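## Task

On the supply shelving, count shelves from the bottom (bottom is first). Take the cardboard box on the third shelf that has a roll of labels lying on it and place that box in the cart's top tray. When finished, the label roll must still rest on that third shelf without overhanging its front edge, and every other item from that shelf must also remain on it. Open the gripper and back away at the end. The robot must not tip over or end up leaning, or the task fails. Anything that stays in place only because the robot is holding it does not count.

## Robot and tools

Robot: a simulated Hello Robot Stretch 3 with a single arm. It has a two-wheel differential base (0.33 m long, 0.34 m wide, no sideways motion), a lift on a vertical mast, and a telescoping arm that reaches out to the robot's right. The arm has no forward reach, so to move the gripper forward or back you drive the base. On-the-spot turns pivot about the wheel midpoint, 0.05 m behind the front edge; a stowed arm sweeps a 0.28 m radius, and an unfolded level wrist sweeps wider. Loose objects may occasionally get nudged by an outside push.

Frames: the base frame sits on the floor between the drive wheels, x forward, y left, z up. hand_pose is reported in it, at the point where closed fingertips meet. The odometry frame is the base frame at scene start; heading runs -3.142 to 3.142, positive to the left.

execute_actions takes "actions", a list run in order (an empty list just returns the current state and images). Each action may hold "robot", "steps" (1 to 450 control steps at 30 per second, default 1) and "until". "robot" is one command, a queue (list of up to 8 commands run in sequence, each starting when the previous ends done), or {"stop": true}, which brakes everything and clears the queue. A command may contain:
- "base": exactly one of translate_m (metres, relative offset from where the base is when the command begins, forward positive, magnitude up to 1) or rotate_rad (radians, relative turn, left/counter-clockwise positive, magnitude up to 3.2).
- "joints": absolute targets by name; unnamed joints keep their goals. lift_m 0 to 1.1 (arm height); arm_m 0 to 0.52 (extension); wrist_yaw_rad -1.345 to 4.42 (0 along the arm, positive toward the front, 3.0 folded over the base); wrist_pitch_rad -1.57 to 0.451 (0 level, negative tips fingers down); wrist_roll_rad -2.911 to 2.911; gripper_m -0.089 to 0.179 (larger is wider; real fingertip gap is smaller by about 0.007 nearly shut, 0.025 fully open); head_pan_rad -3.953 to 1.73 (0 forward, positive left, -1.57 looks along the arm); head_tilt_rad -1.53 to 0.419 (negative down).
- "contact_limits": {"arm_m": effort percent 1 to 100}, the effort at which that arm motion halts with contact_stop; smaller is gentler.
- In a queue, {"pause_s": seconds, max 15}.
Motions start together and keep running across later actions and while you think; a new command overrides at once and discards the rest of an older queue. A rejected call (bad value) runs nothing.

"until" ends an action early. {"robot": {"status": "ended"}} waits until nothing is moving and no queue is running. Fields can also be compared, e.g. {"lift_m": [">", 0.3]} or base_status ["!=", "moving"]; operators =, !=, <, <=, >, >=. {"any": {"status": "ended"}} fires when any one motion or the queue finishes.

Speed: the base is fast (0.30 m/s, 1.9 rad/s) only when stowed (lift_m under 0.30, arm_m under 0.03, wrist_yaw_rad above 2.54); otherwise 0.10 m/s and 0.63 rad/s.

Gripping: command gripper_m below the object's width to squeeze; to release, go at least 0.02 above where the pads made contact. Neither reading nor done proves a grasp; check images. Over-squeezing triggers a stall guard that weakens the hold.

Wrist safety: fold or unfold the wrist (yaw to 3.0) only with lift_m between 0.32 and 0.95, pitch -0.4, roll near 0. When folded the lift may drop to 0.25. With yaw below -0.4 keep pitch at -0.5 or lower.

Result lines: base_status shows progress (moved so far of goal); joint_goals and joint_status per joint (moving, done, off_target, contact_stop, time_out, stopped, not_commanded, torque_fault); measured_speeds; refusals, queue and queue_left; "refused:"/"dropped:" lines index actions and commands from 0; "replaced:" explains how an overridden motion ended. robot.on_its_own appears when the robot changed a goal itself, a joint is slack or servo-off, effort at rest is abnormal, or base_tilt has drifted 3 degrees or more. After contact_stop the lift or arm goes slack until commanded again. A wrist servo pushed hard for several seconds turns off for 10 s (torque_fault) and refuses goals. Also reported: lidar_m (12 sectors of 30 degrees, first straight ahead, counter-clockwise, plane 0.17 m high), wrist_depth_mm and head_depth_mm (7x7 median depths), base_odometry, turned_by_wheels/imu, base_tilt in degrees, and motor_effort in percent with peak in brackets. Each call returns images from head_camera, nav_camera and wrist_camera.

zoom_image: "camera" (head_camera, nav_camera or wrist_camera) and "region" [x0, y0, x1, y1] in pixels of that camera's last image, origin top-left, at most 504 by 504.

finished_scene: "scene" is the current scene number; ends it irreversibly and returns whether it succeeded plus the next task.

Avoid: pushing with the arm against rigid things while the gripper is above roughly 0.45 m (tipping risk, worse after a contact_stop), driving while gripping or hooking something fixed, snagging furniture, especially in reverse. If tilted, undo the last move in small steps, pull the gripper free, and lower lift_m to about 0.2. Avoid drops, slams and hard shoves. Let everything come to rest before finishing, since leftover motion is braked and may stop short.

Each tool is called after "Call:" as name([rows], argument=value, ...), one row to a line, values as JSON.

## Session

Call:
execute_actions(actions=[])

Scene clock: 0.00 s.
robot.base_odometry: x=+0.000 y=+0.000 heading=+0.000 (m, m, rad; robot's odometry frame)
robot.turned_by_wheels: +0.000 (rad since the last result)
robot.turned_by_imu: +0.000 (rad since the last result)
robot.base_tilt: forward=+2.9 right=-2.5 (deg)
robot.lidar_m: 1.81 1.81 2.07 1.59 1.60 2.00 2.19 2.52 2.04 1.46 1.48 1.80
robot.head_depth_mm: 2190 2383 2398 2408 2448 2439 2315 / 2196 2346 2340 2369 2374 2394 2341 / 2184 2308 2311 2322 2338 2361 2317 / 2199 2274 2266 2284 2308 2301 2301 / 2191 2220 2246 2244 2260 2268 2253 / 2155 2194 2207 2221 2240 2225 2220 / 2130 2139 1950 2111 1896 1884 1946
robot.base_status: not_commanded
robot.joint_positions: lift_m=+0.319 arm_m=+0.000 wrist_yaw_rad=+3.039 wrist_pitch_rad=-0.433 wrist_roll_rad=-0.019 gripper_m=+0.037 head_pan_rad=+0.018 head_tilt_rad=-0.018
robot.joint_goals: lift_m=+0.319 arm_m=+0.000 wrist_yaw_rad=+3.039 wrist_pitch_rad=-0.433 wrist_roll_rad=-0.019 gripper_m=+0.037 head_pan_rad=+0.018 head_tilt_rad=-0.018
robot.joint_status: lift_m=not_commanded arm_m=not_commanded wrist_yaw_rad=not_commanded wrist_pitch_rad=not_commanded wrist_roll_rad=not_commanded gripper_m=not_commanded head_pan_rad=not_commanded head_tilt_rad=not_commanded
robot.measured_speeds: translate_m=+0.000 rotate_rad=+0.000 lift_m=+0.000 arm_m=+0.000 wrist_yaw_rad=+0.000 wrist_pitch_rad=+0.000 wrist_roll_rad=+0.000 head_pan_rad=+0.000 head_tilt_rad=+0.000
robot: refusals=0 queue=idle queue_left=0
robot.motor_effort: left_wheel=+0 right_wheel=-1 lift_m=+30 arm_m=+0 wrist_yaw_rad=+0 wrist_pitch_rad=+7 wrist_roll_rad=+0 gripper_m=+0 head_pan_rad=+0 head_tilt_rad=+1 (%)
robot.hand_pose: x=+0.0016 y=+0.0763 z=+0.3280 quat_wxyz=(+0.187, +0.691, +0.118, +0.688) (m; robot's base frame)
robot.wrist_depth_mm: - - - - - - - / - - - - - - - / 845 849 903 918 951 - - / 674 702 724 723 745 762 788 / 558 577 - 597 615 625 643 / 480 503 - 524 520 531 544 / 431 - - - 449 455 466
pictures: head_camera (sideways: a quarter turn clockwise sets it upright), nav_camera (sideways: a quarter turn counterclockwise sets it upright), wrist_camera
Images, in order (width x height): head_camera 896x504, nav_camera 672x504, wrist_camera 644x364.

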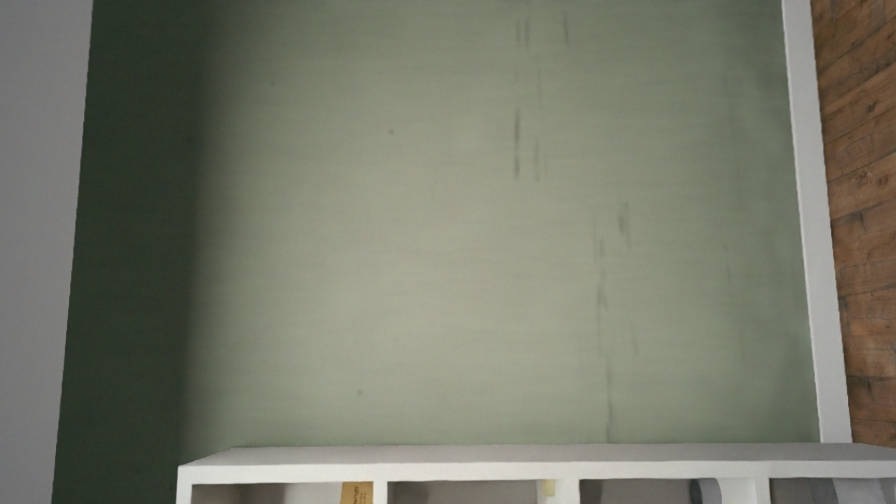

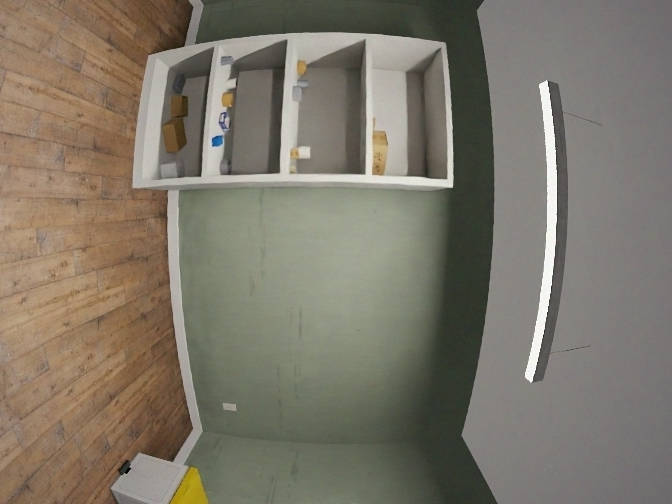

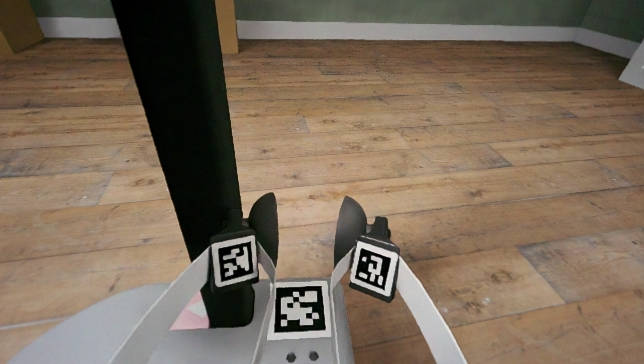

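Call:
execute_actions([
  {"robot":{"joints":{"head_pan_rad":0.45,"head_tilt_rad":-0.3}},"steps":100,"until":{"robot":{"status":"ended"}}},
])

Call:
execute_actions([
  {"robot":{"joints":{"head_pan_rad":-0.9,"head_tilt_rad":-0.4}},"steps":100,"until":{"robot":{"status":"ended"}}},
])

Scene clock: 6.33 s.
robot.base_odometry: x=+0.000 y=+0.000 heading=+0.000 (m, m, rad; robot's odometry frame)
robot.turned_by_wheels: +0.000 (rad since the last result)
robot.turned_by_imu: +0.000 (rad since the last result)
robot.base_tilt: forward=+2.9 right=-2.6 (deg)
robot.lidar_m: 1.81 1.80 2.06 1.59 1.61 2.00 2.19 2.52 2.04 1.46 1.48 1.81
robot.head_depth_mm: 1940 2037 2126 2242 2372 2038 1612 / 1953 2059 2170 2316 2438 2050 1605 / 1977 1798 2072 2124 2257 2025 1610 / 2032 2132 2225 2359 2356 2038 1609 / 2089 2202 2281 2388 2476 2028 1604 / 2114 2220 2232 2348 2443 2028 1600 / 1864 1929 2060 2181 2503 2018 1604
robot.base_status: not_commanded
robot.joint_positions: lift_m=+0.319 arm_m=+0.000 wrist_yaw_rad=+3.039 wrist_pitch_rad=-0.433 wrist_roll_rad=-0.019 gripper_m=+0.037 head_pan_rad=+0.443 head_tilt_rad=-0.296
robot.joint_goals: lift_m=+0.319 arm_m=+0.000 wrist_yaw_rad=+3.039 wrist_pitch_rad=-0.433 wrist_roll_rad=-0.019 gripper_m=+0.037 head_pan_rad=+0.450 head_tilt_rad=-0.300
robot.joint_status: lift_m=not_commanded arm_m=not_commanded wrist_yaw_rad=not_commanded wrist_pitch_rad=not_commanded wrist_roll_rad=not_commanded gripper_m=not_commanded head_pan_rad=done head_tilt_rad=done
robot.measured_speeds: translate_m=+0.000 rotate_rad=+0.000 lift_m=+0.000 arm_m=+0.000 wrist_yaw_rad=+0.000 wrist_pitch_rad=+0.000 wrist_roll_rad=+0.000 head_pan_rad=+0.000 head_tilt_rad=+0.000
robot: refusals=0 queue=done queue_left=0
robot.motor_effort: left_wheel=+0(0) right_wheel=-2(1) lift_m=+30(30) arm_m=+0(0) wrist_yaw_rad=+0(0) wrist_pitch_rad=+7(7) wrist_roll_rad=+0(0) gripper_m=+0(0) head_pan_rad=+5(42) head_tilt_rad=-2(18) (%)
robot.hand_pose: x=+0.0016 y=+0.0763 z=+0.3280 quat_wxyz=(+0.187, +0.691, +0.118, +0.688) (m; robot's base frame)
robot.wrist_depth_mm: - - - - - - - / - - - - - - - / 851 846 904 927 958 - - / 670 683 725 723 744 767 792 / 558 573 - 600 613 627 635 / 483 502 - 523 516 522 540 / 435 - - - 454 453 462
pictures: head_camera (sideways: a quarter turn clockwise sets it upright), nav_camera (sideways: a quarter turn counterclockwise sets it upright), wrist_camera
camera_calibration (this result's frames):
head_camera: T_world_to_cam=[[-0.282125, -0.144122, -0.948491, 1.2631], [-0.401074, 0.915831, -0.0198618, 0.0303099], [0.871519, 0.374811, -0.316182, 0.362395], [0, 0, 0, 1]] pos_world=[0.0526759, 0.0184533, 1.31323]
nav_camera: T_world_to_cam=[[0.244611, 0.1522, 0.957602, -1.20569], [0.441967, -0.896543, 0.0295988, 0.0106767], [0.863036, 0.415988, -0.286571, 0.330074], [0, 0, 0, 1]] pos_world=[0.00533928, 0.0557706, 1.24884]
wrist_camera: T_world_to_cam=[[0.991727, -0.101622, 0.0784307, -0.0289572], [-0.000805447, -0.615896, -0.787827, 0.32514], [0.128366, 0.781246, -0.610883, 0.305933], [0, 0, 0, 1]] pos_world=[-0.0102919, -0.0416993, 0.445315]
Images, in order (width x height): head_camera 896x504, nav_camera 672x504, wrist_camera 644x364.

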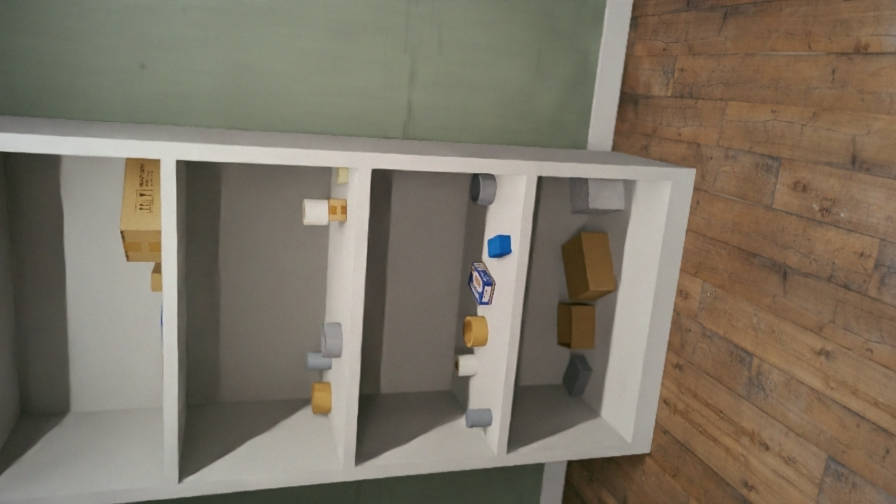

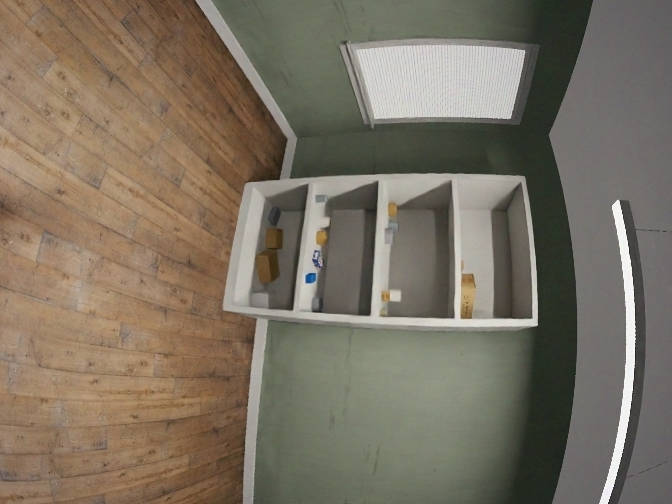

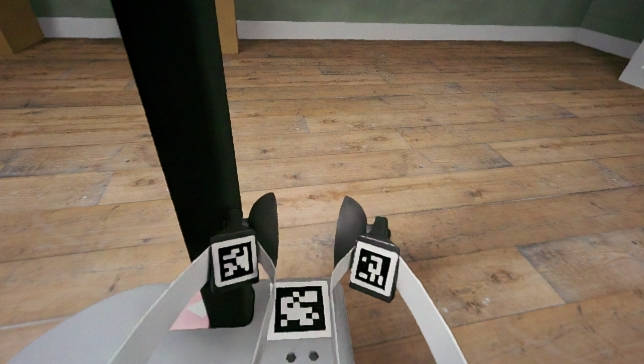

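Scene clock: 7.60 s.
robot.base_odometry: x=+0.000 y=+0.000 heading=+0.000 (m, m, rad; robot's odometry frame)
robot.turned_by_wheels: +0.000 (rad since the last result)
robot.turned_by_imu: +0.000 (rad since the last result)
robot.base_tilt: forward=+2.9 right=-2.6 (deg)
robot.lidar_m: 1.81 1.82 2.07 1.59 1.61 2.01 2.18 2.51 2.04 1.46 1.48 1.81
robot.head_depth_mm: 1616 1704 1815 1898 1872 1746 1467 / 1685 1793 1907 2040 2159 1810 1467 / 1765 1875 2002 2163 2250 1790 1470 / 1852 1976 2115 2235 2225 1791 1466 / 1947 2087 2257 2171 2070 1791 1466 / 2049 2199 2387 2173 2133 1794 1465 / 2184 2359 2539 2795 2321 1799 1460
robot.base_status: not_commanded
robot.joint_positions: lift_m=+0.319 arm_m=+0.000 wrist_yaw_rad=+3.039 wrist_pitch_rad=-0.433 wrist_roll_rad=-0.019 gripper_m=+0.037 head_pan_rad=-0.893 head_tilt_rad=-0.395
robot.joint_goals: lift_m=+0.319 arm_m=+0.000 wrist_yaw_rad=+3.039 wrist_pitch_rad=-0.433 wrist_roll_rad=-0.019 gripper_m=+0.037 head_pan_rad=-0.900 head_tilt_rad=-0.400
robot.joint_status: lift_m=not_commanded arm_m=not_commanded wrist_yaw_rad=not_commanded wrist_pitch_rad=not_commanded wrist_roll_rad=not_commanded gripper_m=not_commanded head_pan_rad=done head_tilt_rad=done
robot.measured_speeds: translate_m=+0.000 rotate_rad=+0.000 lift_m=+0.000 arm_m=+0.000 wrist_yaw_rad=+0.000 wrist_pitch_rad=+0.000 wrist_roll_rad=+0.000 head_pan_rad=+0.000 head_tilt_rad=+0.000
robot: refusals=0 queue=done queue_left=0
robot.motor_effort: left_wheel=+0(1) right_wheel=-1(1) lift_m=+30(30) arm_m=+0(0) wrist_yaw_rad=+0(0) wrist_pitch_rad=+7(8) wrist_roll_rad=+0(0) gripper_m=+0(1) head_pan_rad=-5(51) head_tilt_rad=-2(8) (%)
robot.hand_pose: x=+0.0016 y=+0.0763 z=+0.3280 quat_wxyz=(+0.187, +0.691, +0.118, +0.688) (m; robot's base frame)
robot.wrist_depth_mm: - - - - - - - / - - - - - - - / 833 863 889 930 952 - - / 668 688 733 737 752 768 779 / 561 569 - 597 610 622 628 / 480 505 - 526 522 535 539 / 430 - - - 443 456 465
pictures: head_camera (sideways: a quarter turn clockwise sets it upright), nav_camera (sideways: a quarter turn counterclockwise sets it upright), wrist_camera
camera_calibration (this result's frames):
head_camera: T_world_to_cam=[[-0.26374, 0.31255, -0.912553, 1.21609], [0.795785, 0.605153, -0.0227273, 0.0267368], [0.545131, -0.73219, -0.408326, 0.4843], [0, 0, 0, 1]] pos_world=[0.0354474, -0.0416683, 1.3081]
nav_camera: T_world_to_cam=[[0.263509, -0.275004, 0.924628, -1.16275], [-0.767031, -0.641001, 0.0279484, 0.020204], [0.585001, -0.716583, -0.379846, 0.45316], [0, 0, 0, 1]] pos_world=[0.0567932, 0.0179166, 1.24668]
wrist_camera: T_world_to_cam=[[0.991727, -0.101622, 0.0784309, -0.0289572], [-0.000805098, -0.615897, -0.787827, 0.32514], [0.128366, 0.781245, -0.610883, 0.305934], [0, 0, 0, 1]] pos_world=[-0.0102919, -0.0416993, 0.445315]
Images, in order (width x height): head_camera 896x504, nav_camera 672x504, wrist_camera 644x364.

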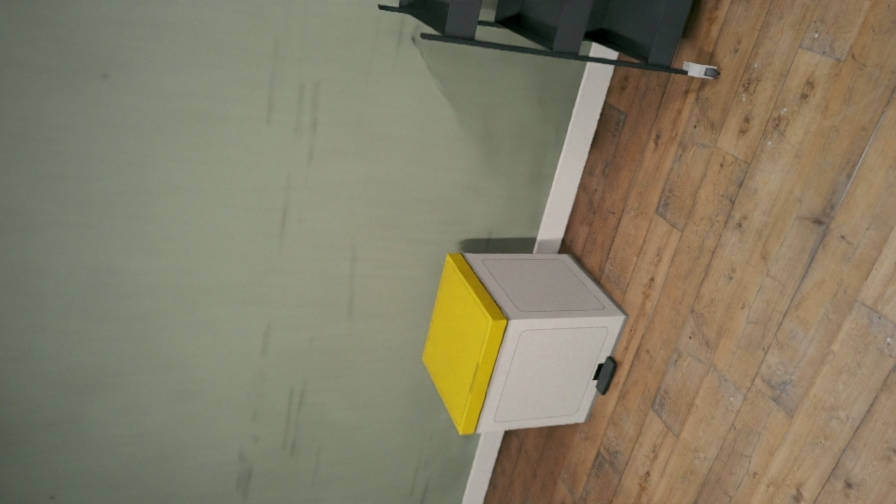

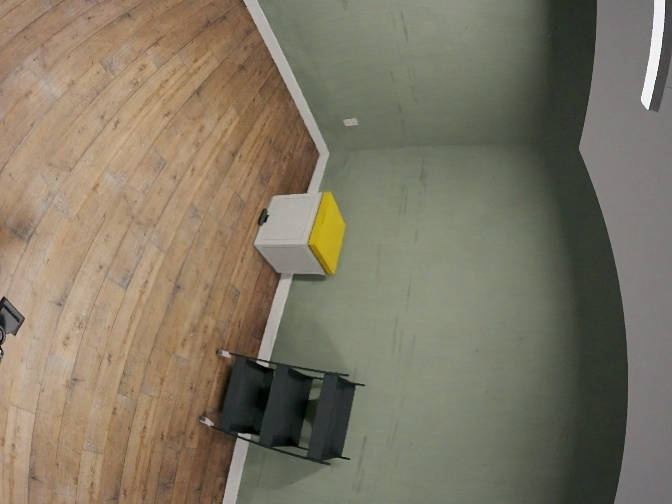

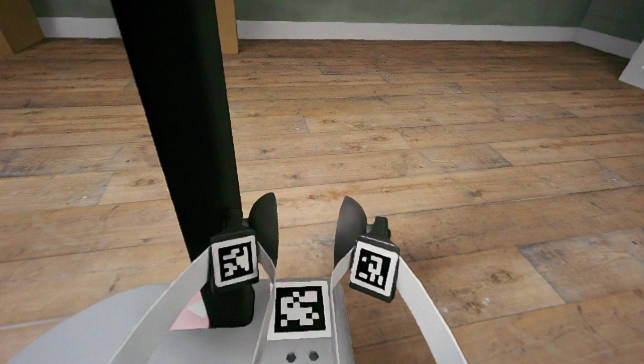

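Call:
execute_actions([
  {"robot":[{"joints":{"lift_m":0.27,"head_pan_rad":0,"head_tilt_rad":-0.3}},{"base":{"rotate_rad":0.41}},{"base":{"translate_m":1.0}}],"steps":450,"until":{"robot":{"status":"ended"}}},
])

Scene clock: 39.23 s.
robot.base_odometry: x=+0.917 y=+0.399 heading=+0.410 (m, m, rad; robot's odometry frame)
robot.turned_by_wheels: +0.410 (rad since the last result)
robot.turned_by_imu: +0.418 (rad since the last result)
robot.base_tilt: forward=+2.9 right=-2.6 (deg)
robot.lidar_m: 1.05 1.16 1.63 1.63 1.77 2.72 3.16 2.00 1.70 1.70 1.52 0.82
robot.head_depth_mm: 668 709 757 1246 1346 1445 1510 / 813 1126 1191 941 1317 1098 983 / 763 1153 1209 947 1371 1156 1298 / 793 1182 1249 1011 1400 1180 1373 / 1113 1204 1275 1011 1434 1158 1369 / 1140 1230 1302 1006 1460 1177 1442 / 1165 1257 1336 1007 1490 1176 1487
robot.base_status: done (translate_m +1.0000 of +1.0000)
robot.joint_positions: lift_m=+0.271 arm_m=+0.000 wrist_yaw_rad=+3.039 wrist_pitch_rad=-0.434 wrist_roll_rad=-0.019 gripper_m=+0.037 head_pan_rad=-0.007 head_tilt_rad=-0.309
robot.joint_goals: lift_m=+0.270 arm_m=+0.000 wrist_yaw_rad=+3.039 wrist_pitch_rad=-0.434 wrist_roll_rad=-0.019 gripper_m=+0.037 head_pan_rad=+0.000 head_tilt_rad=-0.300
robot.joint_status: lift_m=done arm_m=not_commanded wrist_yaw_rad=not_commanded wrist_pitch_rad=not_commanded wrist_roll_rad=not_commanded gripper_m=not_commanded head_pan_rad=done head_tilt_rad=done
robot.measured_speeds: translate_m=+0.000 rotate_rad=+0.000 lift_m=+0.000 arm_m=+0.000 wrist_yaw_rad=+0.000 wrist_pitch_rad=+0.000 wrist_roll_rad=+0.000 head_pan_rad=+0.000 head_tilt_rad=+0.000
robot: refusals=0 queue=done queue_left=0
robot.motor_effort: left_wheel=-2(11) right_wheel=+0(5) lift_m=+18(31) arm_m=+0(0) wrist_yaw_rad=+0(0) wrist_pitch_rad=+8(8) wrist_roll_rad=+0(0) gripper_m=+0(1) head_pan_rad=+5(53) head_tilt_rad=+2(10) (%)
robot.hand_pose: x=+0.0016 y=+0.0763 z=+0.2797 quat_wxyz=(+0.187, +0.691, +0.118, +0.688) (m; robot's base frame)
robot.wrist_depth_mm: - - - - - - - / - - - - - - - / 742 769 810 830 872 868 916 / 596 618 642 654 670 688 712 / 500 518 - 548 548 559 575 / 440 - - - 464 471 487 / - - - - 403 408 411
pictures: head_camera (sideways: a quarter turn clockwise sets it upright), nav_camera (sideways: a quarter turn counterclockwise sets it upright), wrist_camera
camera_calibration (this result's frames):
head_camera: T_world_to_cam=[[-0.329048, -0.00706663, -0.944287, 1.2579], [0.0366569, 0.999123, -0.0202505, 0.0281454], [0.943602, -0.041278, -0.3285, 0.377986], [0, 0, 0, 1]] pos_world=[0.05621, -0.00362911, 1.31256]
nav_camera: T_world_to_cam=[[0.298896, 0.0306478, 0.953793, -1.20104], [0.00867799, -0.99953, 0.029398, 0.0135818], [0.954246, -0.000509919, -0.299021, 0.345721], [0, 0, 0, 1]] pos_world=[0.0289658, 0.050561, 1.24853]
wrist_camera: T_world_to_cam=[[0.991729, -0.101599, 0.0784305, -0.0251683], [-0.000830422, -0.616136, -0.78764, 0.287001], [0.128347, 0.78106, -0.611124, 0.276521], [0, 0, 0, 1]] pos_world=[-0.0102922, -0.0417053, 0.397016]
Images, in order (width x height): head_camera 896x504, nav_camera 672x504, wrist_camera 644x364.

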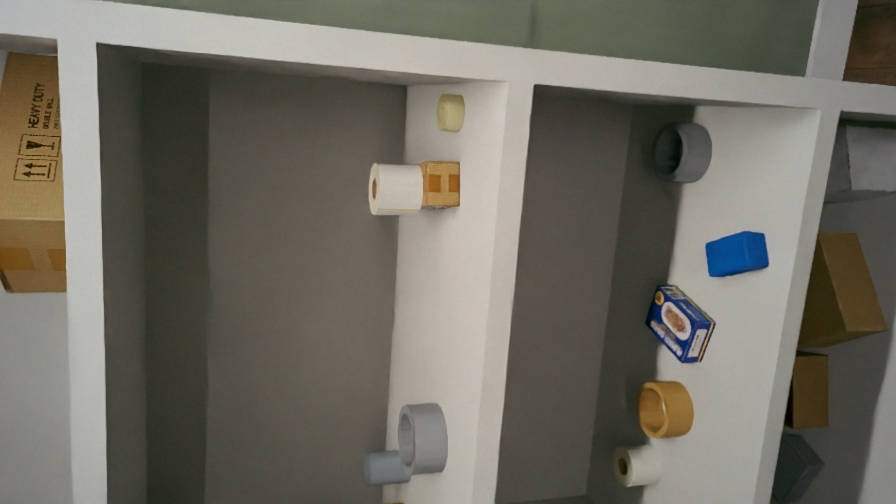

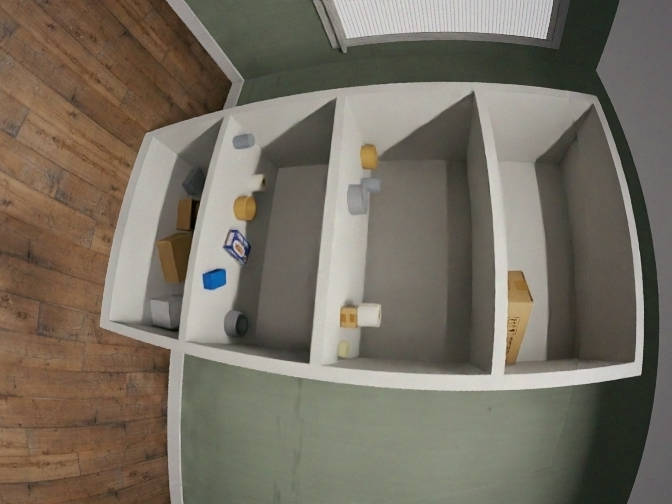

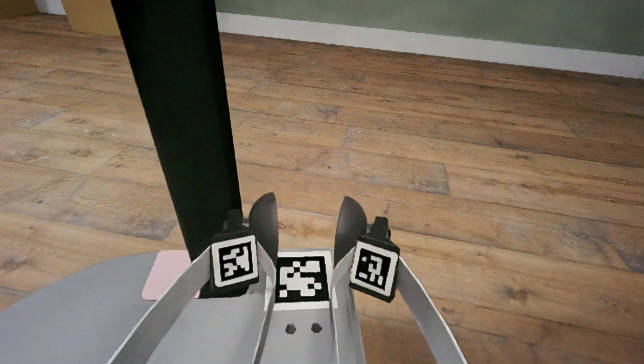

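Call:
execute_actions([
  {"robot":[{"base":{"rotate_rad":-0.12}},{"base":{"translate_m":0.33}},{"base":{"rotate_rad":1.571}},{"joints":{"lift_m":0.9,"head_pan_rad":-1.57,"head_tilt_rad":-0.45,"gripper_m":0.15}},{"joints":{"wrist_yaw_rad":0.0}},{"joints":{"lift_m":1.05}},{"joints":{"wrist_pitch_rad":0.0,"wrist_roll_rad":0}}],"steps":450,"until":{"robot":{"status":"ended"}}},
  {"steps":450,"until":{"robot":{"status":"ended"}}},
])

Scene clock: 77.00 s.
robot.base_odometry: x=+1.233 y=+0.493 heading=+1.861 (m, m, rad; robot's odometry frame)
robot.turned_by_wheels: +1.451 (rad since the last result)
robot.turned_by_imu: +1.463 (rad since the last result)
robot.base_tilt: forward=+2.9 right=-2.5 (deg)
robot.lidar_m: 1.58 1.73 2.15 3.50 2.23 1.77 1.77 1.24 0.50 0.62 0.77 0.91
robot.head_depth_mm: 449 424 453 - - - - / 773 824 733 - - - - / 788 848 905 - - - - / 796 856 912 - - - - / 805 865 926 708 863 1005 806 / 813 876 936 669 583 947 830 / 822 884 948 704 1142 1002 831
robot.base_status: done (rotate_rad +1.5709 of +1.5710)
robot.joint_positions: lift_m=+1.049 arm_m=+0.000 wrist_yaw_rad=+0.003 wrist_pitch_rad=-0.021 wrist_roll_rad=-0.004 gripper_m=+0.150 head_pan_rad=-1.563 head_tilt_rad=-0.445
robot.joint_goals: lift_m=+1.050 arm_m=+0.000 wrist_yaw_rad=+0.000 wrist_pitch_rad=+0.000 wrist_roll_rad=+0.000 gripper_m=+0.150 head_pan_rad=-1.570 head_tilt_rad=-0.450
robot.joint_status: lift_m=done arm_m=not_commanded wrist_yaw_rad=done wrist_pitch_rad=done wrist_roll_rad=done gripper_m=done head_pan_rad=done head_tilt_rad=done
robot.measured_speeds: translate_m=+0.000 rotate_rad=+0.000 lift_m=+0.000 arm_m=+0.000 wrist_yaw_rad=+0.000 wrist_pitch_rad=+0.000 wrist_roll_rad=+0.000 head_pan_rad=+0.000 head_tilt_rad=+0.000
robot: refusals=0 queue=done queue_left=0
robot.motor_effort: left_wheel=-1(14) right_wheel=+1(7) lift_m=+41(43) arm_m=+0(0) wrist_yaw_rad=-2(2) wrist_pitch_rad=+11(9) wrist_roll_rad=+3(1) gripper_m=-1(83) head_pan_rad=-4(54) head_tilt_rad=-1(11) (%)
robot.hand_pose: x=-0.0206 y=-0.4006 z=+1.1587 quat_wxyz=(+0.709, +0.009, -0.705, -0.007) (m; robot's base frame)
robot.wrist_depth_mm: 702 690 661 633 593 214 609 / 722 722 691 662 587 219 629 / 748 738 716 690 543 229 653 / 652 765 740 709 501 238 668 / 459 549 559 445 473 711 686 / 402 372 400 407 382 - 722 / 538 321 310 316 307 520 727
pictures: head_camera (sideways: a quarter turn clockwise sets it upright), nav_camera (sideways: a quarter turn counterclockwise sets it upright), wrist_camera
camera_calibration (this result's frames):
head_camera: T_world_to_cam=[[-0.0129299, 0.453427, -0.8912, 1.1867], [0.999533, -0.0188236, -0.0240788, 0.0272519], [-0.0276935, -0.891095, -0.452972, 0.54589], [0, 0, 0, 1]] pos_world=[0.00322235, -0.051128, 1.30551]
nav_camera: T_world_to_cam=[[0.0360735, -0.42449, 0.904714, -1.13538], [-0.999261, -0.0273324, 0.0270191, 0.0228322], [0.0132586, -0.90502, -0.425162, 0.515619], [0, 0, 0, 1]] pos_world=[0.0569361, -0.0146877, 1.2458]
wrist_camera: T_world_to_cam=[[-0.997951, 0.0274959, 0.0577681, -0.0858954], [-0.0492787, 0.245495, -0.968144, 1.23882], [-0.0408019, -0.969008, -0.243638, 0.0586159], [0, 0, 0, 1]] pos_world=[-0.0222802, -0.244964, 1.2186]
Images, in order (width x height): head_camera 896x504, nav_camera 672x504, wrist_camera 644x364.

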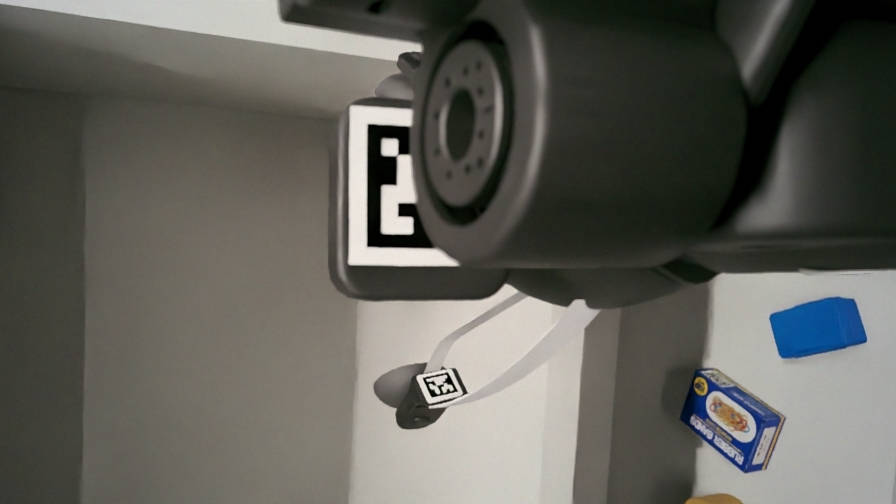

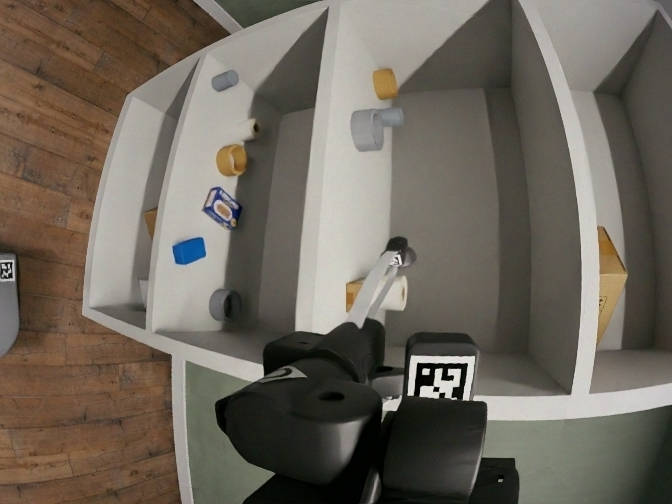

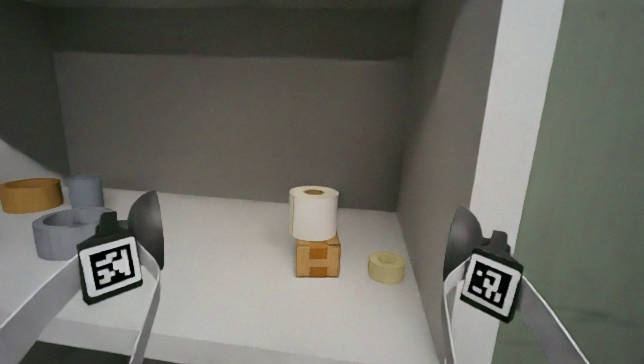

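Call:
execute_actions([
  {"robot":[{"joints":{"lift_m":0.96,"gripper_m":0.14,"head_tilt_rad":-0.3}},{"joints":{"arm_m":0.17}}],"steps":450,"until":{"robot":{"status":"ended"}}},
])

Scene clock: 94.80 s.
robot.base_odometry: x=+1.233 y=+0.493 heading=+1.861 (m, m, rad; robot's odometry frame)
robot.turned_by_wheels: +0.000 (rad since the last result)
robot.turned_by_imu: +0.000 (rad since the last result)
robot.base_tilt: forward=+2.9 right=-2.6 (deg)
robot.lidar_m: 1.57 1.73 2.15 3.49 2.23 1.77 1.76 1.24 0.50 0.62 0.77 0.91
robot.head_depth_mm: 429 424 438 460 - - 1176 / 533 825 818 757 - - 642 / 534 843 892 938 - - 862 / 535 852 902 677 - - 896 / 537 861 910 944 652 1058 938 / 540 869 921 954 651 1056 907 / 543 881 932 963 650 1095 911
robot.base_status: done (rotate_rad +1.5709 of +1.5710)
robot.joint_positions: lift_m=+0.961 arm_m=+0.170 wrist_yaw_rad=+0.002 wrist_pitch_rad=-0.020 wrist_roll_rad=-0.003 gripper_m=+0.140 head_pan_rad=-1.563 head_tilt_rad=-0.310
robot.joint_goals: lift_m=+0.960 arm_m=+0.170 wrist_yaw_rad=+0.000 wrist_pitch_rad=+0.000 wrist_roll_rad=+0.000 gripper_m=+0.140 head_pan_rad=-1.570 head_tilt_rad=-0.300
robot.joint_status: lift_m=done arm_m=done wrist_yaw_rad=done wrist_pitch_rad=done wrist_roll_rad=done gripper_m=done head_pan_rad=done head_tilt_rad=done
robot.measured_speeds: translate_m=+0.000 rotate_rad=+0.000 lift_m=+0.000 arm_m=+0.000 wrist_yaw_rad=+0.000 wrist_pitch_rad=+0.000 wrist_roll_rad=+0.000 head_pan_rad=+0.000 head_tilt_rad=+0.000
robot: refusals=0 queue=done queue_left=0
robot.motor_effort: left_wheel=-1(2) right_wheel=+0(0) lift_m=+17(41) arm_m=+5(6) wrist_yaw_rad=-1(2) wrist_pitch_rad=+10(11) wrist_roll_rad=+2(3) gripper_m=-1(50) head_pan_rad=-4(5) head_tilt_rad=+4(12) (%)
robot.hand_pose: x=-0.0208 y=-0.5703 z=+1.0701 quat_wxyz=(+0.709, +0.008, -0.706, -0.006) (m; robot's base frame)
robot.wrist_depth_mm: 541 529 511 487 468 253 151 / 561 552 531 508 485 248 149 / 592 579 551 519 505 241 146 / 508 533 551 238 512 235 144 / 326 355 341 236 363 212 142 / 248 227 244 238 241 190 139 / 181 188 191 194 198 200 136
pictures: head_camera (sideways: a quarter turn clockwise sets it upright), nav_camera (sideways: a quarter turn counterclockwise sets it upright), wrist_camera
camera_calibration (this result's frames):
head_camera: T_world_to_cam=[[-0.0119032, 0.329762, -0.943989, 1.25558], [0.999553, -0.0219665, -0.0202774, 0.0223067], [-0.0274229, -0.943808, -0.329353, 0.385019], [0, 0, 0, 1]] pos_world=[0.00320704, -0.0501675, 1.31251]
nav_camera: T_world_to_cam=[[0.0350392, -0.299276, 0.953523, -1.19908], [-0.999295, -0.0233777, 0.0293838, 0.0197489], [0.0134973, -0.95388, -0.299884, 0.352582], [0, 0, 0, 1]] pos_world=[0.0569909, -0.0220727, 1.2485]
wrist_camera: T_world_to_cam=[[-0.997969, 0.0285392, 0.0569543, -0.0748908], [-0.0482907, 0.244191, -0.968524, 1.19438], [-0.0415487, -0.969307, -0.242316, -0.128957], [0, 0, 0, 1]] pos_world=[-0.0224189, -0.414519, 1.12981]
Images, in order (width x height): head_camera 896x504, nav_camera 672x504, wrist_camera 644x364.

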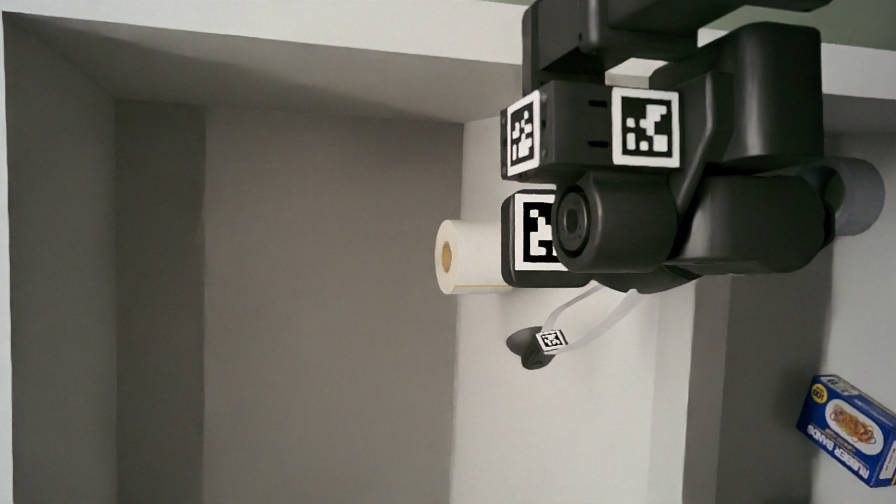

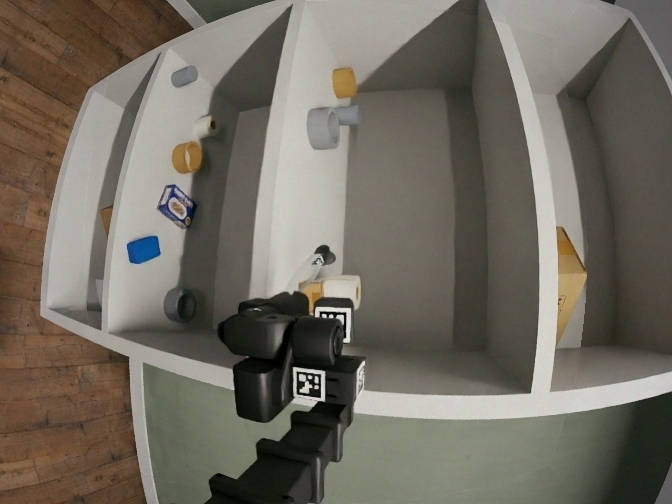

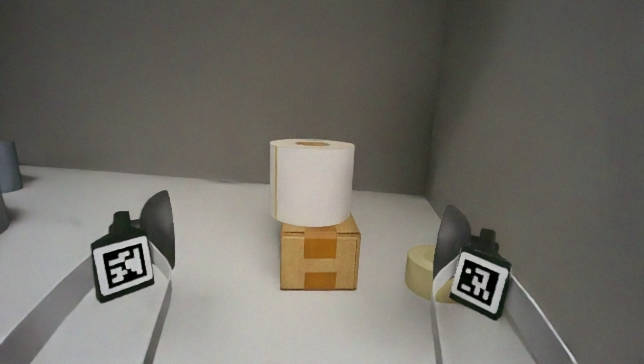

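Call:
execute_actions([
  {"robot":[{"joints":{"arm_m":0.28}}],"steps":450,"until":{"robot":{"status":"ended"}}},
])

Scene clock: 103.30 s.
robot.base_odometry: x=+1.233 y=+0.493 heading=+1.861 (m, m, rad; robot's odometry frame)
robot.turned_by_wheels: +0.000 (rad since the last result)
robot.turned_by_imu: +0.000 (rad since the last result)
robot.base_tilt: forward=+2.9 right=-2.5 (deg)
robot.lidar_m: 1.58 1.73 2.15 3.48 2.23 1.77 1.76 1.24 0.50 0.62 0.77 0.91
robot.head_depth_mm: 429 425 438 457 - 531 1152 / 534 822 815 778 674 527 649 / 535 844 892 928 - 1060 928 / 535 851 901 942 - 1088 935 / 537 862 911 948 652 1059 932 / 539 870 924 954 651 1057 908 / 544 880 931 963 650 1097 912
robot.base_status: done (rotate_rad +1.5709 of +1.5710)
robot.joint_positions: lift_m=+0.961 arm_m=+0.280 wrist_yaw_rad=+0.002 wrist_pitch_rad=-0.020 wrist_roll_rad=-0.003 gripper_m=+0.140 head_pan_rad=-1.563 head_tilt_rad=-0.310
robot.joint_goals: lift_m=+0.960 arm_m=+0.280 wrist_yaw_rad=+0.000 wrist_pitch_rad=+0.000 wrist_roll_rad=+0.000 gripper_m=+0.140 head_pan_rad=-1.570 head_tilt_rad=-0.300
robot.joint_status: lift_m=done arm_m=done wrist_yaw_rad=done wrist_pitch_rad=done wrist_roll_rad=done gripper_m=done head_pan_rad=done head_tilt_rad=done
robot.measured_speeds: translate_m=+0.000 rotate_rad=+0.000 lift_m=+0.000 arm_m=+0.000 wrist_yaw_rad=+0.000 wrist_pitch_rad=+0.000 wrist_roll_rad=+0.000 head_pan_rad=+0.000 head_tilt_rad=+0.000
robot: refusals=0 queue=done queue_left=0
robot.motor_effort: left_wheel=-1(1) right_wheel=+0(0) lift_m=+17(17) arm_m=+4(5) wrist_yaw_rad=-2(1) wrist_pitch_rad=+10(10) wrist_roll_rad=+2(2) gripper_m=-1(0) head_pan_rad=-4(4) head_tilt_rad=+4(4) (%)
robot.hand_pose: x=-0.0209 y=-0.6803 z=+1.0701 quat_wxyz=(+0.709, +0.008, -0.706, -0.006) (m; robot's base frame)
robot.wrist_depth_mm: 435 420 405 388 377 289 172 / 459 435 421 406 387 281 169 / 480 461 433 417 401 274 167 / 480 468 446 131 415 268 164 / 323 355 294 127 358 240 162 / 247 227 219 133 255 216 159 / 182 187 182 126 190 164 155
pictures: head_camera (sideways: a quarter turn clockwise sets it upright), nav_camera (sideways: a quarter turn counterclockwise sets it upright), wrist_camera
camera_calibration (this result's frames):
head_camera: T_world_to_cam=[[-0.011901, 0.329742, -0.943996, 1.25559], [0.999553, -0.0219733, -0.0202767, 0.0223058], [-0.0274288, -0.943815, -0.329333, 0.384993], [0, 0, 0, 1]] pos_world=[0.00320672, -0.0501673, 1.31251]
nav_camera: T_world_to_cam=[[0.0350372, -0.299255, 0.95353, -1.19909], [-0.999295, -0.0233707, 0.0293842, 0.0197484], [0.0134913, -0.953887, -0.299863, 0.352555], [0, 0, 0, 1]] pos_world=[0.0569908, -0.0220742, 1.2485]
wrist_camera: T_world_to_cam=[[-0.997969, 0.0285649, 0.0569379, -0.0717229], [-0.0482687, 0.244186, -0.968526, 1.22125], [-0.0415693, -0.969308, -0.242312, -0.235585], [0, 0, 0, 1]] pos_world=[-0.0224224, -0.524517, 1.12981]
Images, in order (width x height): head_camera 896x504, nav_camera 672x504, wrist_camera 644x364.

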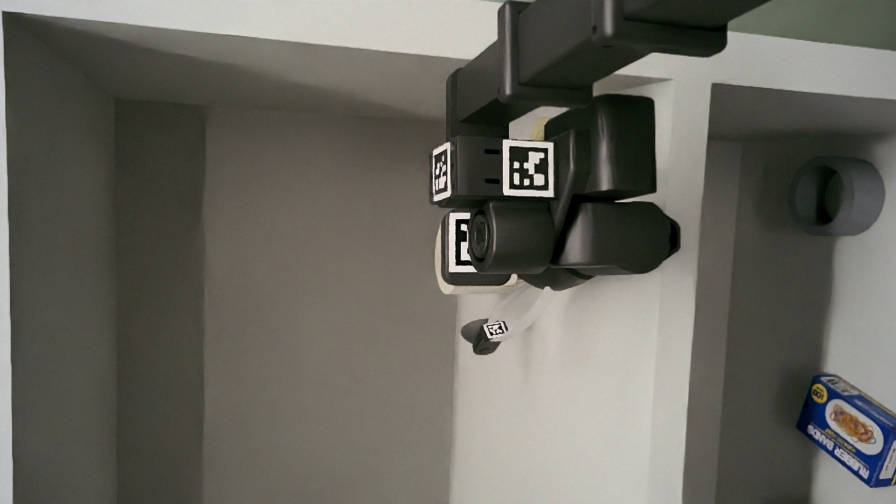

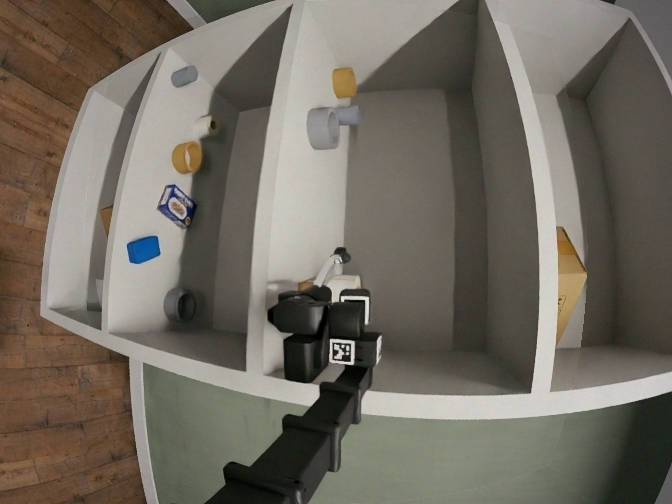

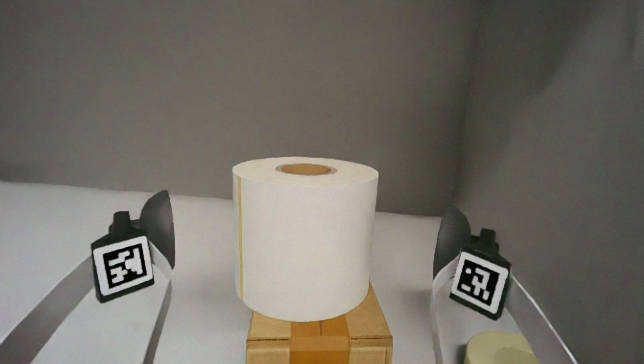

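Call:
execute_actions([
  {"robot":[{"joints":{"gripper_m":0.035}},{"joints":{"lift_m":0.985}}],"steps":300,"until":{"robot":{"status":"ended"}}},
])

Scene clock: 110.40 s.
robot.base_odometry: x=+1.233 y=+0.493 heading=+1.861 (m, m, rad; robot's odometry frame)
robot.turned_by_wheels: +0.000 (rad since the last result)
robot.turned_by_imu: +0.000 (rad since the last result)
robot.base_tilt: forward=+2.9 right=-2.5 (deg)
robot.lidar_m: 1.58 1.73 2.15 3.48 2.22 1.77 1.76 1.24 0.50 0.62 0.77 0.91
robot.head_depth_mm: 430 424 438 451 - 530 1147 / 534 823 817 819 568 532 649 / 534 843 893 - - 1058 931 / 536 854 904 - - 1060 932 / 537 861 911 946 650 1055 931 / 540 871 921 954 651 1057 908 / 545 879 930 964 651 1090 913
robot.base_status: done (rotate_rad +1.5709 of +1.5710)
robot.joint_positions: lift_m=+0.984 arm_m=+0.280 wrist_yaw_rad=+0.002 wrist_pitch_rad=-0.031 wrist_roll_rad=-0.003 gripper_m=+0.036 head_pan_rad=-1.563 head_tilt_rad=-0.310
robot.joint_goals: lift_m=+0.985 arm_m=+0.280 wrist_yaw_rad=+0.000 wrist_pitch_rad=+0.000 wrist_roll_rad=+0.000 gripper_m=+0.035 head_pan_rad=-1.570 head_tilt_rad=-0.300
robot.joint_status: lift_m=done arm_m=done wrist_yaw_rad=done wrist_pitch_rad=done wrist_roll_rad=done gripper_m=done head_pan_rad=done head_tilt_rad=done
robot.measured_speeds: translate_m=+0.000 rotate_rad=+0.000 lift_m=+0.000 arm_m=+0.000 wrist_yaw_rad=+0.000 wrist_pitch_rad=+0.000 wrist_roll_rad=+0.000 head_pan_rad=+0.000 head_tilt_rad=+0.000
robot: refusals=0 queue=done queue_left=0
robot.motor_effort: left_wheel=-1(1) right_wheel=+0(0) lift_m=+42(44) arm_m=+4(4) wrist_yaw_rad=-1(1) wrist_pitch_rad=+16(17) wrist_roll_rad=+2(2) gripper_m=-18(89) head_pan_rad=-4(4) head_tilt_rad=+4(3) (%)
robot.hand_pose: x=-0.0209 y=-0.6800 z=+1.0911 quat_wxyz=(+0.709, +0.012, -0.706, -0.010) (m; robot's base frame)
robot.wrist_depth_mm: 436 419 403 389 374 290 172 / 457 441 419 401 389 282 169 / 470 458 437 417 407 274 167 / 496 476 445 128 414 268 164 / 364 375 129 125 399 261 161 / 267 269 143 129 267 251 159 / 211 214 210 148 226 214 156
pictures: head_camera (sideways: a quarter turn clockwise sets it upright), nav_camera (sideways: a quarter turn counterclockwise sets it upright), wrist_camera
camera_calibration (this result's frames):
head_camera: T_world_to_cam=[[-0.011901, 0.329742, -0.943996, 1.25559], [0.999553, -0.021973, -0.0202767, 0.0223058], [-0.0274285, -0.943815, -0.329333, 0.384993], [0, 0, 0, 1]] pos_world=[0.00320674, -0.0501673, 1.31251]
nav_camera: T_world_to_cam=[[0.0350373, -0.299255, 0.95353, -1.19909], [-0.999295, -0.023371, 0.0293842, 0.0197484], [0.0134915, -0.953887, -0.299863, 0.352555], [0, 0, 0, 1]] pos_world=[0.0569908, -0.0220742, 1.2485]
wrist_camera: T_world_to_cam=[[-0.997968, 0.0279273, 0.0572781, -0.0737348], [-0.0482941, 0.254953, -0.965747, 1.24583], [-0.041574, -0.96655, -0.253086, -0.216548], [0, 0, 0, 1]] pos_world=[-0.0224214, -0.524873, 1.15257]
Images, in order (width x height): head_camera 896x504, nav_camera 672x504, wrist_camera 644x364.

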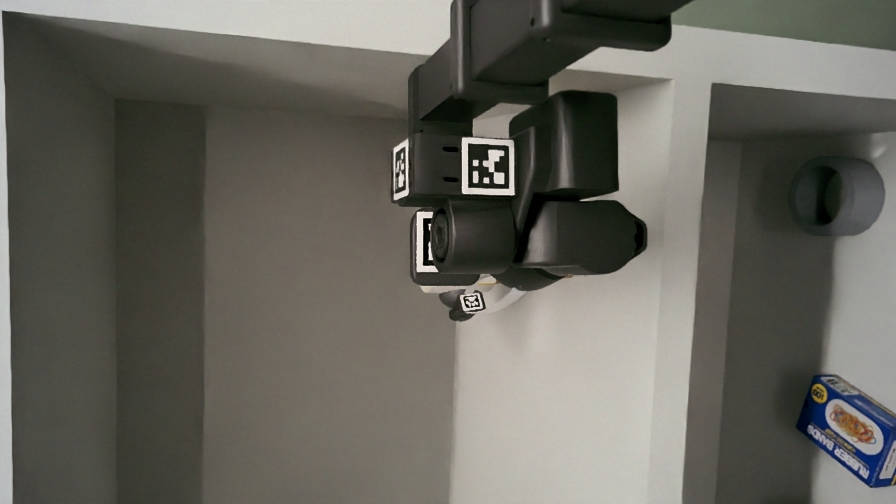

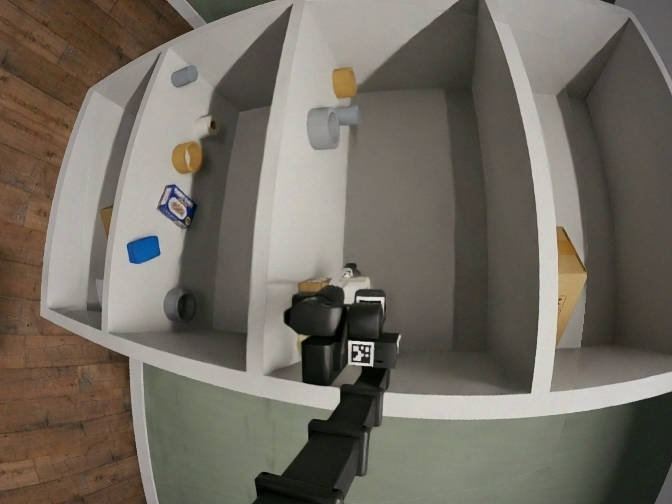

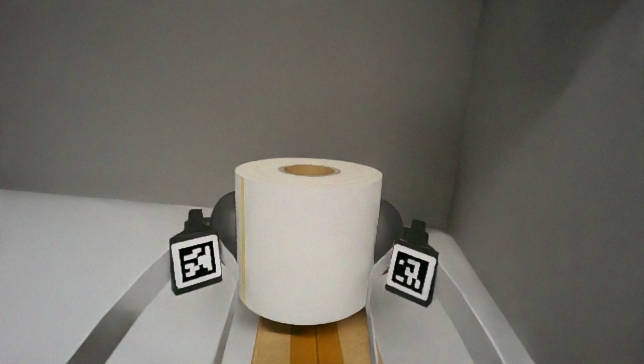

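Call:
execute_actions([
  {"robot":[{"base":{"translate_m":0.15}},{"joints":{"lift_m":0.925}}],"steps":300,"until":{"robot":{"status":"ended"}}},
])

Scene clock: 128.30 s.
robot.base_odometry: x=+1.190 y=+0.637 heading=+1.861 (m, m, rad; robot's odometry frame)
robot.turned_by_wheels: +0.000 (rad since the last result)
robot.turned_by_imu: +0.000 (rad since the last result)
robot.base_tilt: forward=+2.9 right=-2.5 (deg)
robot.lidar_m: 1.43 1.57 1.90 3.47 2.41 1.93 1.91 1.27 0.56 0.74 0.81 1.44
robot.head_depth_mm: 533 846 895 925 710 - 888 / 532 854 905 940 - 1089 933 / 532 866 913 950 - 1097 938 / 534 872 920 956 - 1093 912 / 537 882 935 966 636 1097 885 / 539 889 943 975 651 1095 928 / 542 900 953 984 649 1134 916
robot.base_status: done (translate_m +0.1500 of +0.1500)
robot.joint_positions: lift_m=+0.926 arm_m=+0.280 wrist_yaw_rad=+0.002 wrist_pitch_rad=-0.017 wrist_roll_rad=-0.004 gripper_m=+0.036 head_pan_rad=-1.563 head_tilt_rad=-0.310
robot.joint_goals: lift_m=+0.925 arm_m=+0.280 wrist_yaw_rad=+0.000 wrist_pitch_rad=+0.000 wrist_roll_rad=+0.000 gripper_m=+0.035 head_pan_rad=-1.570 head_tilt_rad=-0.300
robot.joint_status: lift_m=done arm_m=done wrist_yaw_rad=done wrist_pitch_rad=done wrist_roll_rad=done gripper_m=done head_pan_rad=done head_tilt_rad=done
robot.measured_speeds: translate_m=+0.000 rotate_rad=+0.000 lift_m=+0.000 arm_m=+0.000 wrist_yaw_rad=+0.000 wrist_pitch_rad=+0.000 wrist_roll_rad=+0.000 head_pan_rad=+0.000 head_tilt_rad=+0.000
robot: refusals=0 queue=done queue_left=0
robot.motor_effort: left_wheel=-2(3) right_wheel=+0(3) lift_m=+12(42) arm_m=+5(4) wrist_yaw_rad=-1(1) wrist_pitch_rad=+9(17) wrist_roll_rad=+2(2) gripper_m=-18(18) head_pan_rad=-4(4) head_tilt_rad=+2(3) (%)
robot.hand_pose: x=-0.0209 y=-0.6804 z=+1.0360 quat_wxyz=(+0.709, +0.007, -0.706, -0.006) (m; robot's base frame)
robot.wrist_depth_mm: 460 441 423 408 393 382 369 / 477 459 444 426 408 392 372 / 483 476 459 441 424 406 365 / 336 408 374 128 430 415 360 / 217 254 130 125 281 195 158 / 180 181 143 130 179 182 135 / 147 143 145 142 151 155 134
pictures: head_camera (sideways: a quarter turn clockwise sets it upright), nav_camera (sideways: a quarter turn counterclockwise sets it upright), wrist_camera
camera_calibration (this result's frames):
head_camera: T_world_to_cam=[[-0.0118998, 0.329602, -0.944045, 1.25565], [0.999553, -0.0219764, -0.0202723, 0.0223001], [-0.0274285, -0.943864, -0.329193, 0.384811], [0, 0, 0, 1]] pos_world=[0.00320671, -0.0501657, 1.31252]
nav_camera: T_world_to_cam=[[0.0350361, -0.299114, 0.953574, -1.19915], [-0.999295, -0.0233663, 0.0293865, 0.0197454], [0.0134915, -0.953931, -0.299722, 0.352372], [0, 0, 0, 1]] pos_world=[0.0569908, -0.0220821, 1.24851]
wrist_camera: T_world_to_cam=[[-0.997955, 0.028839, 0.0570479, -0.0697385], [-0.0484234, 0.241532, -0.969184, 1.18715], [-0.0417292, -0.969964, -0.239641, -0.247155], [0, 0, 0, 1]] pos_world=[-0.0224237, -0.524455, 1.09532]
Images, in order (width x height): head_camera 896x504, nav_camera 672x504, wrist_camera 644x364.

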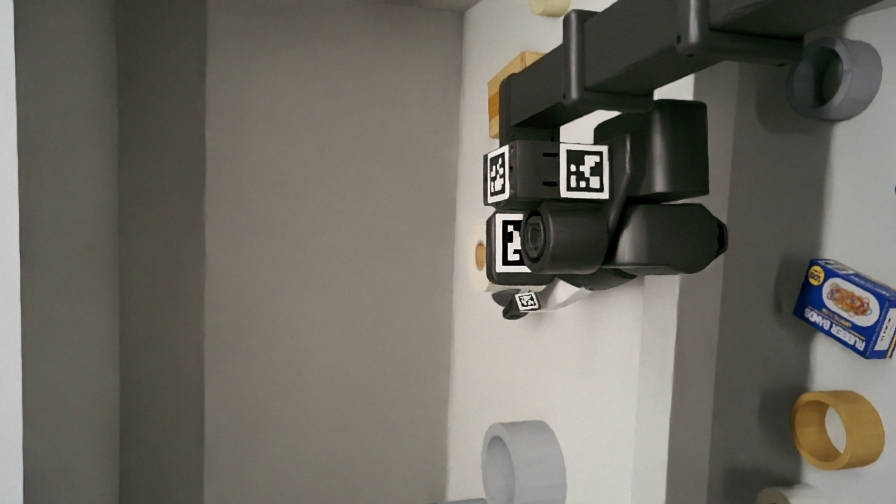

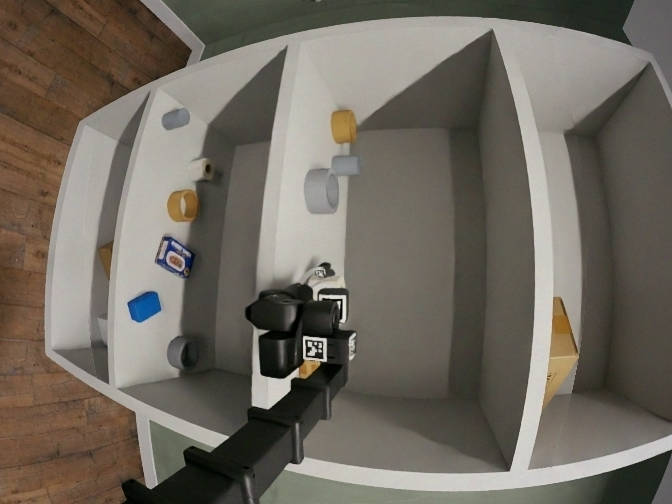

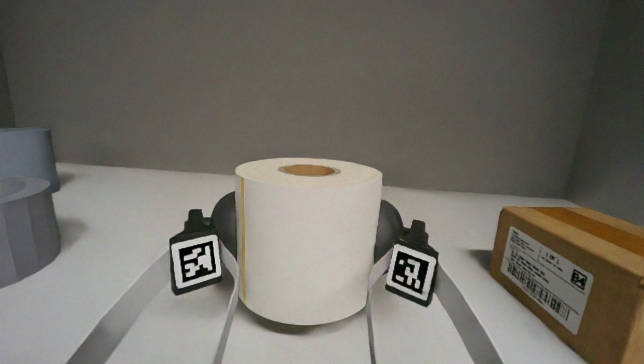

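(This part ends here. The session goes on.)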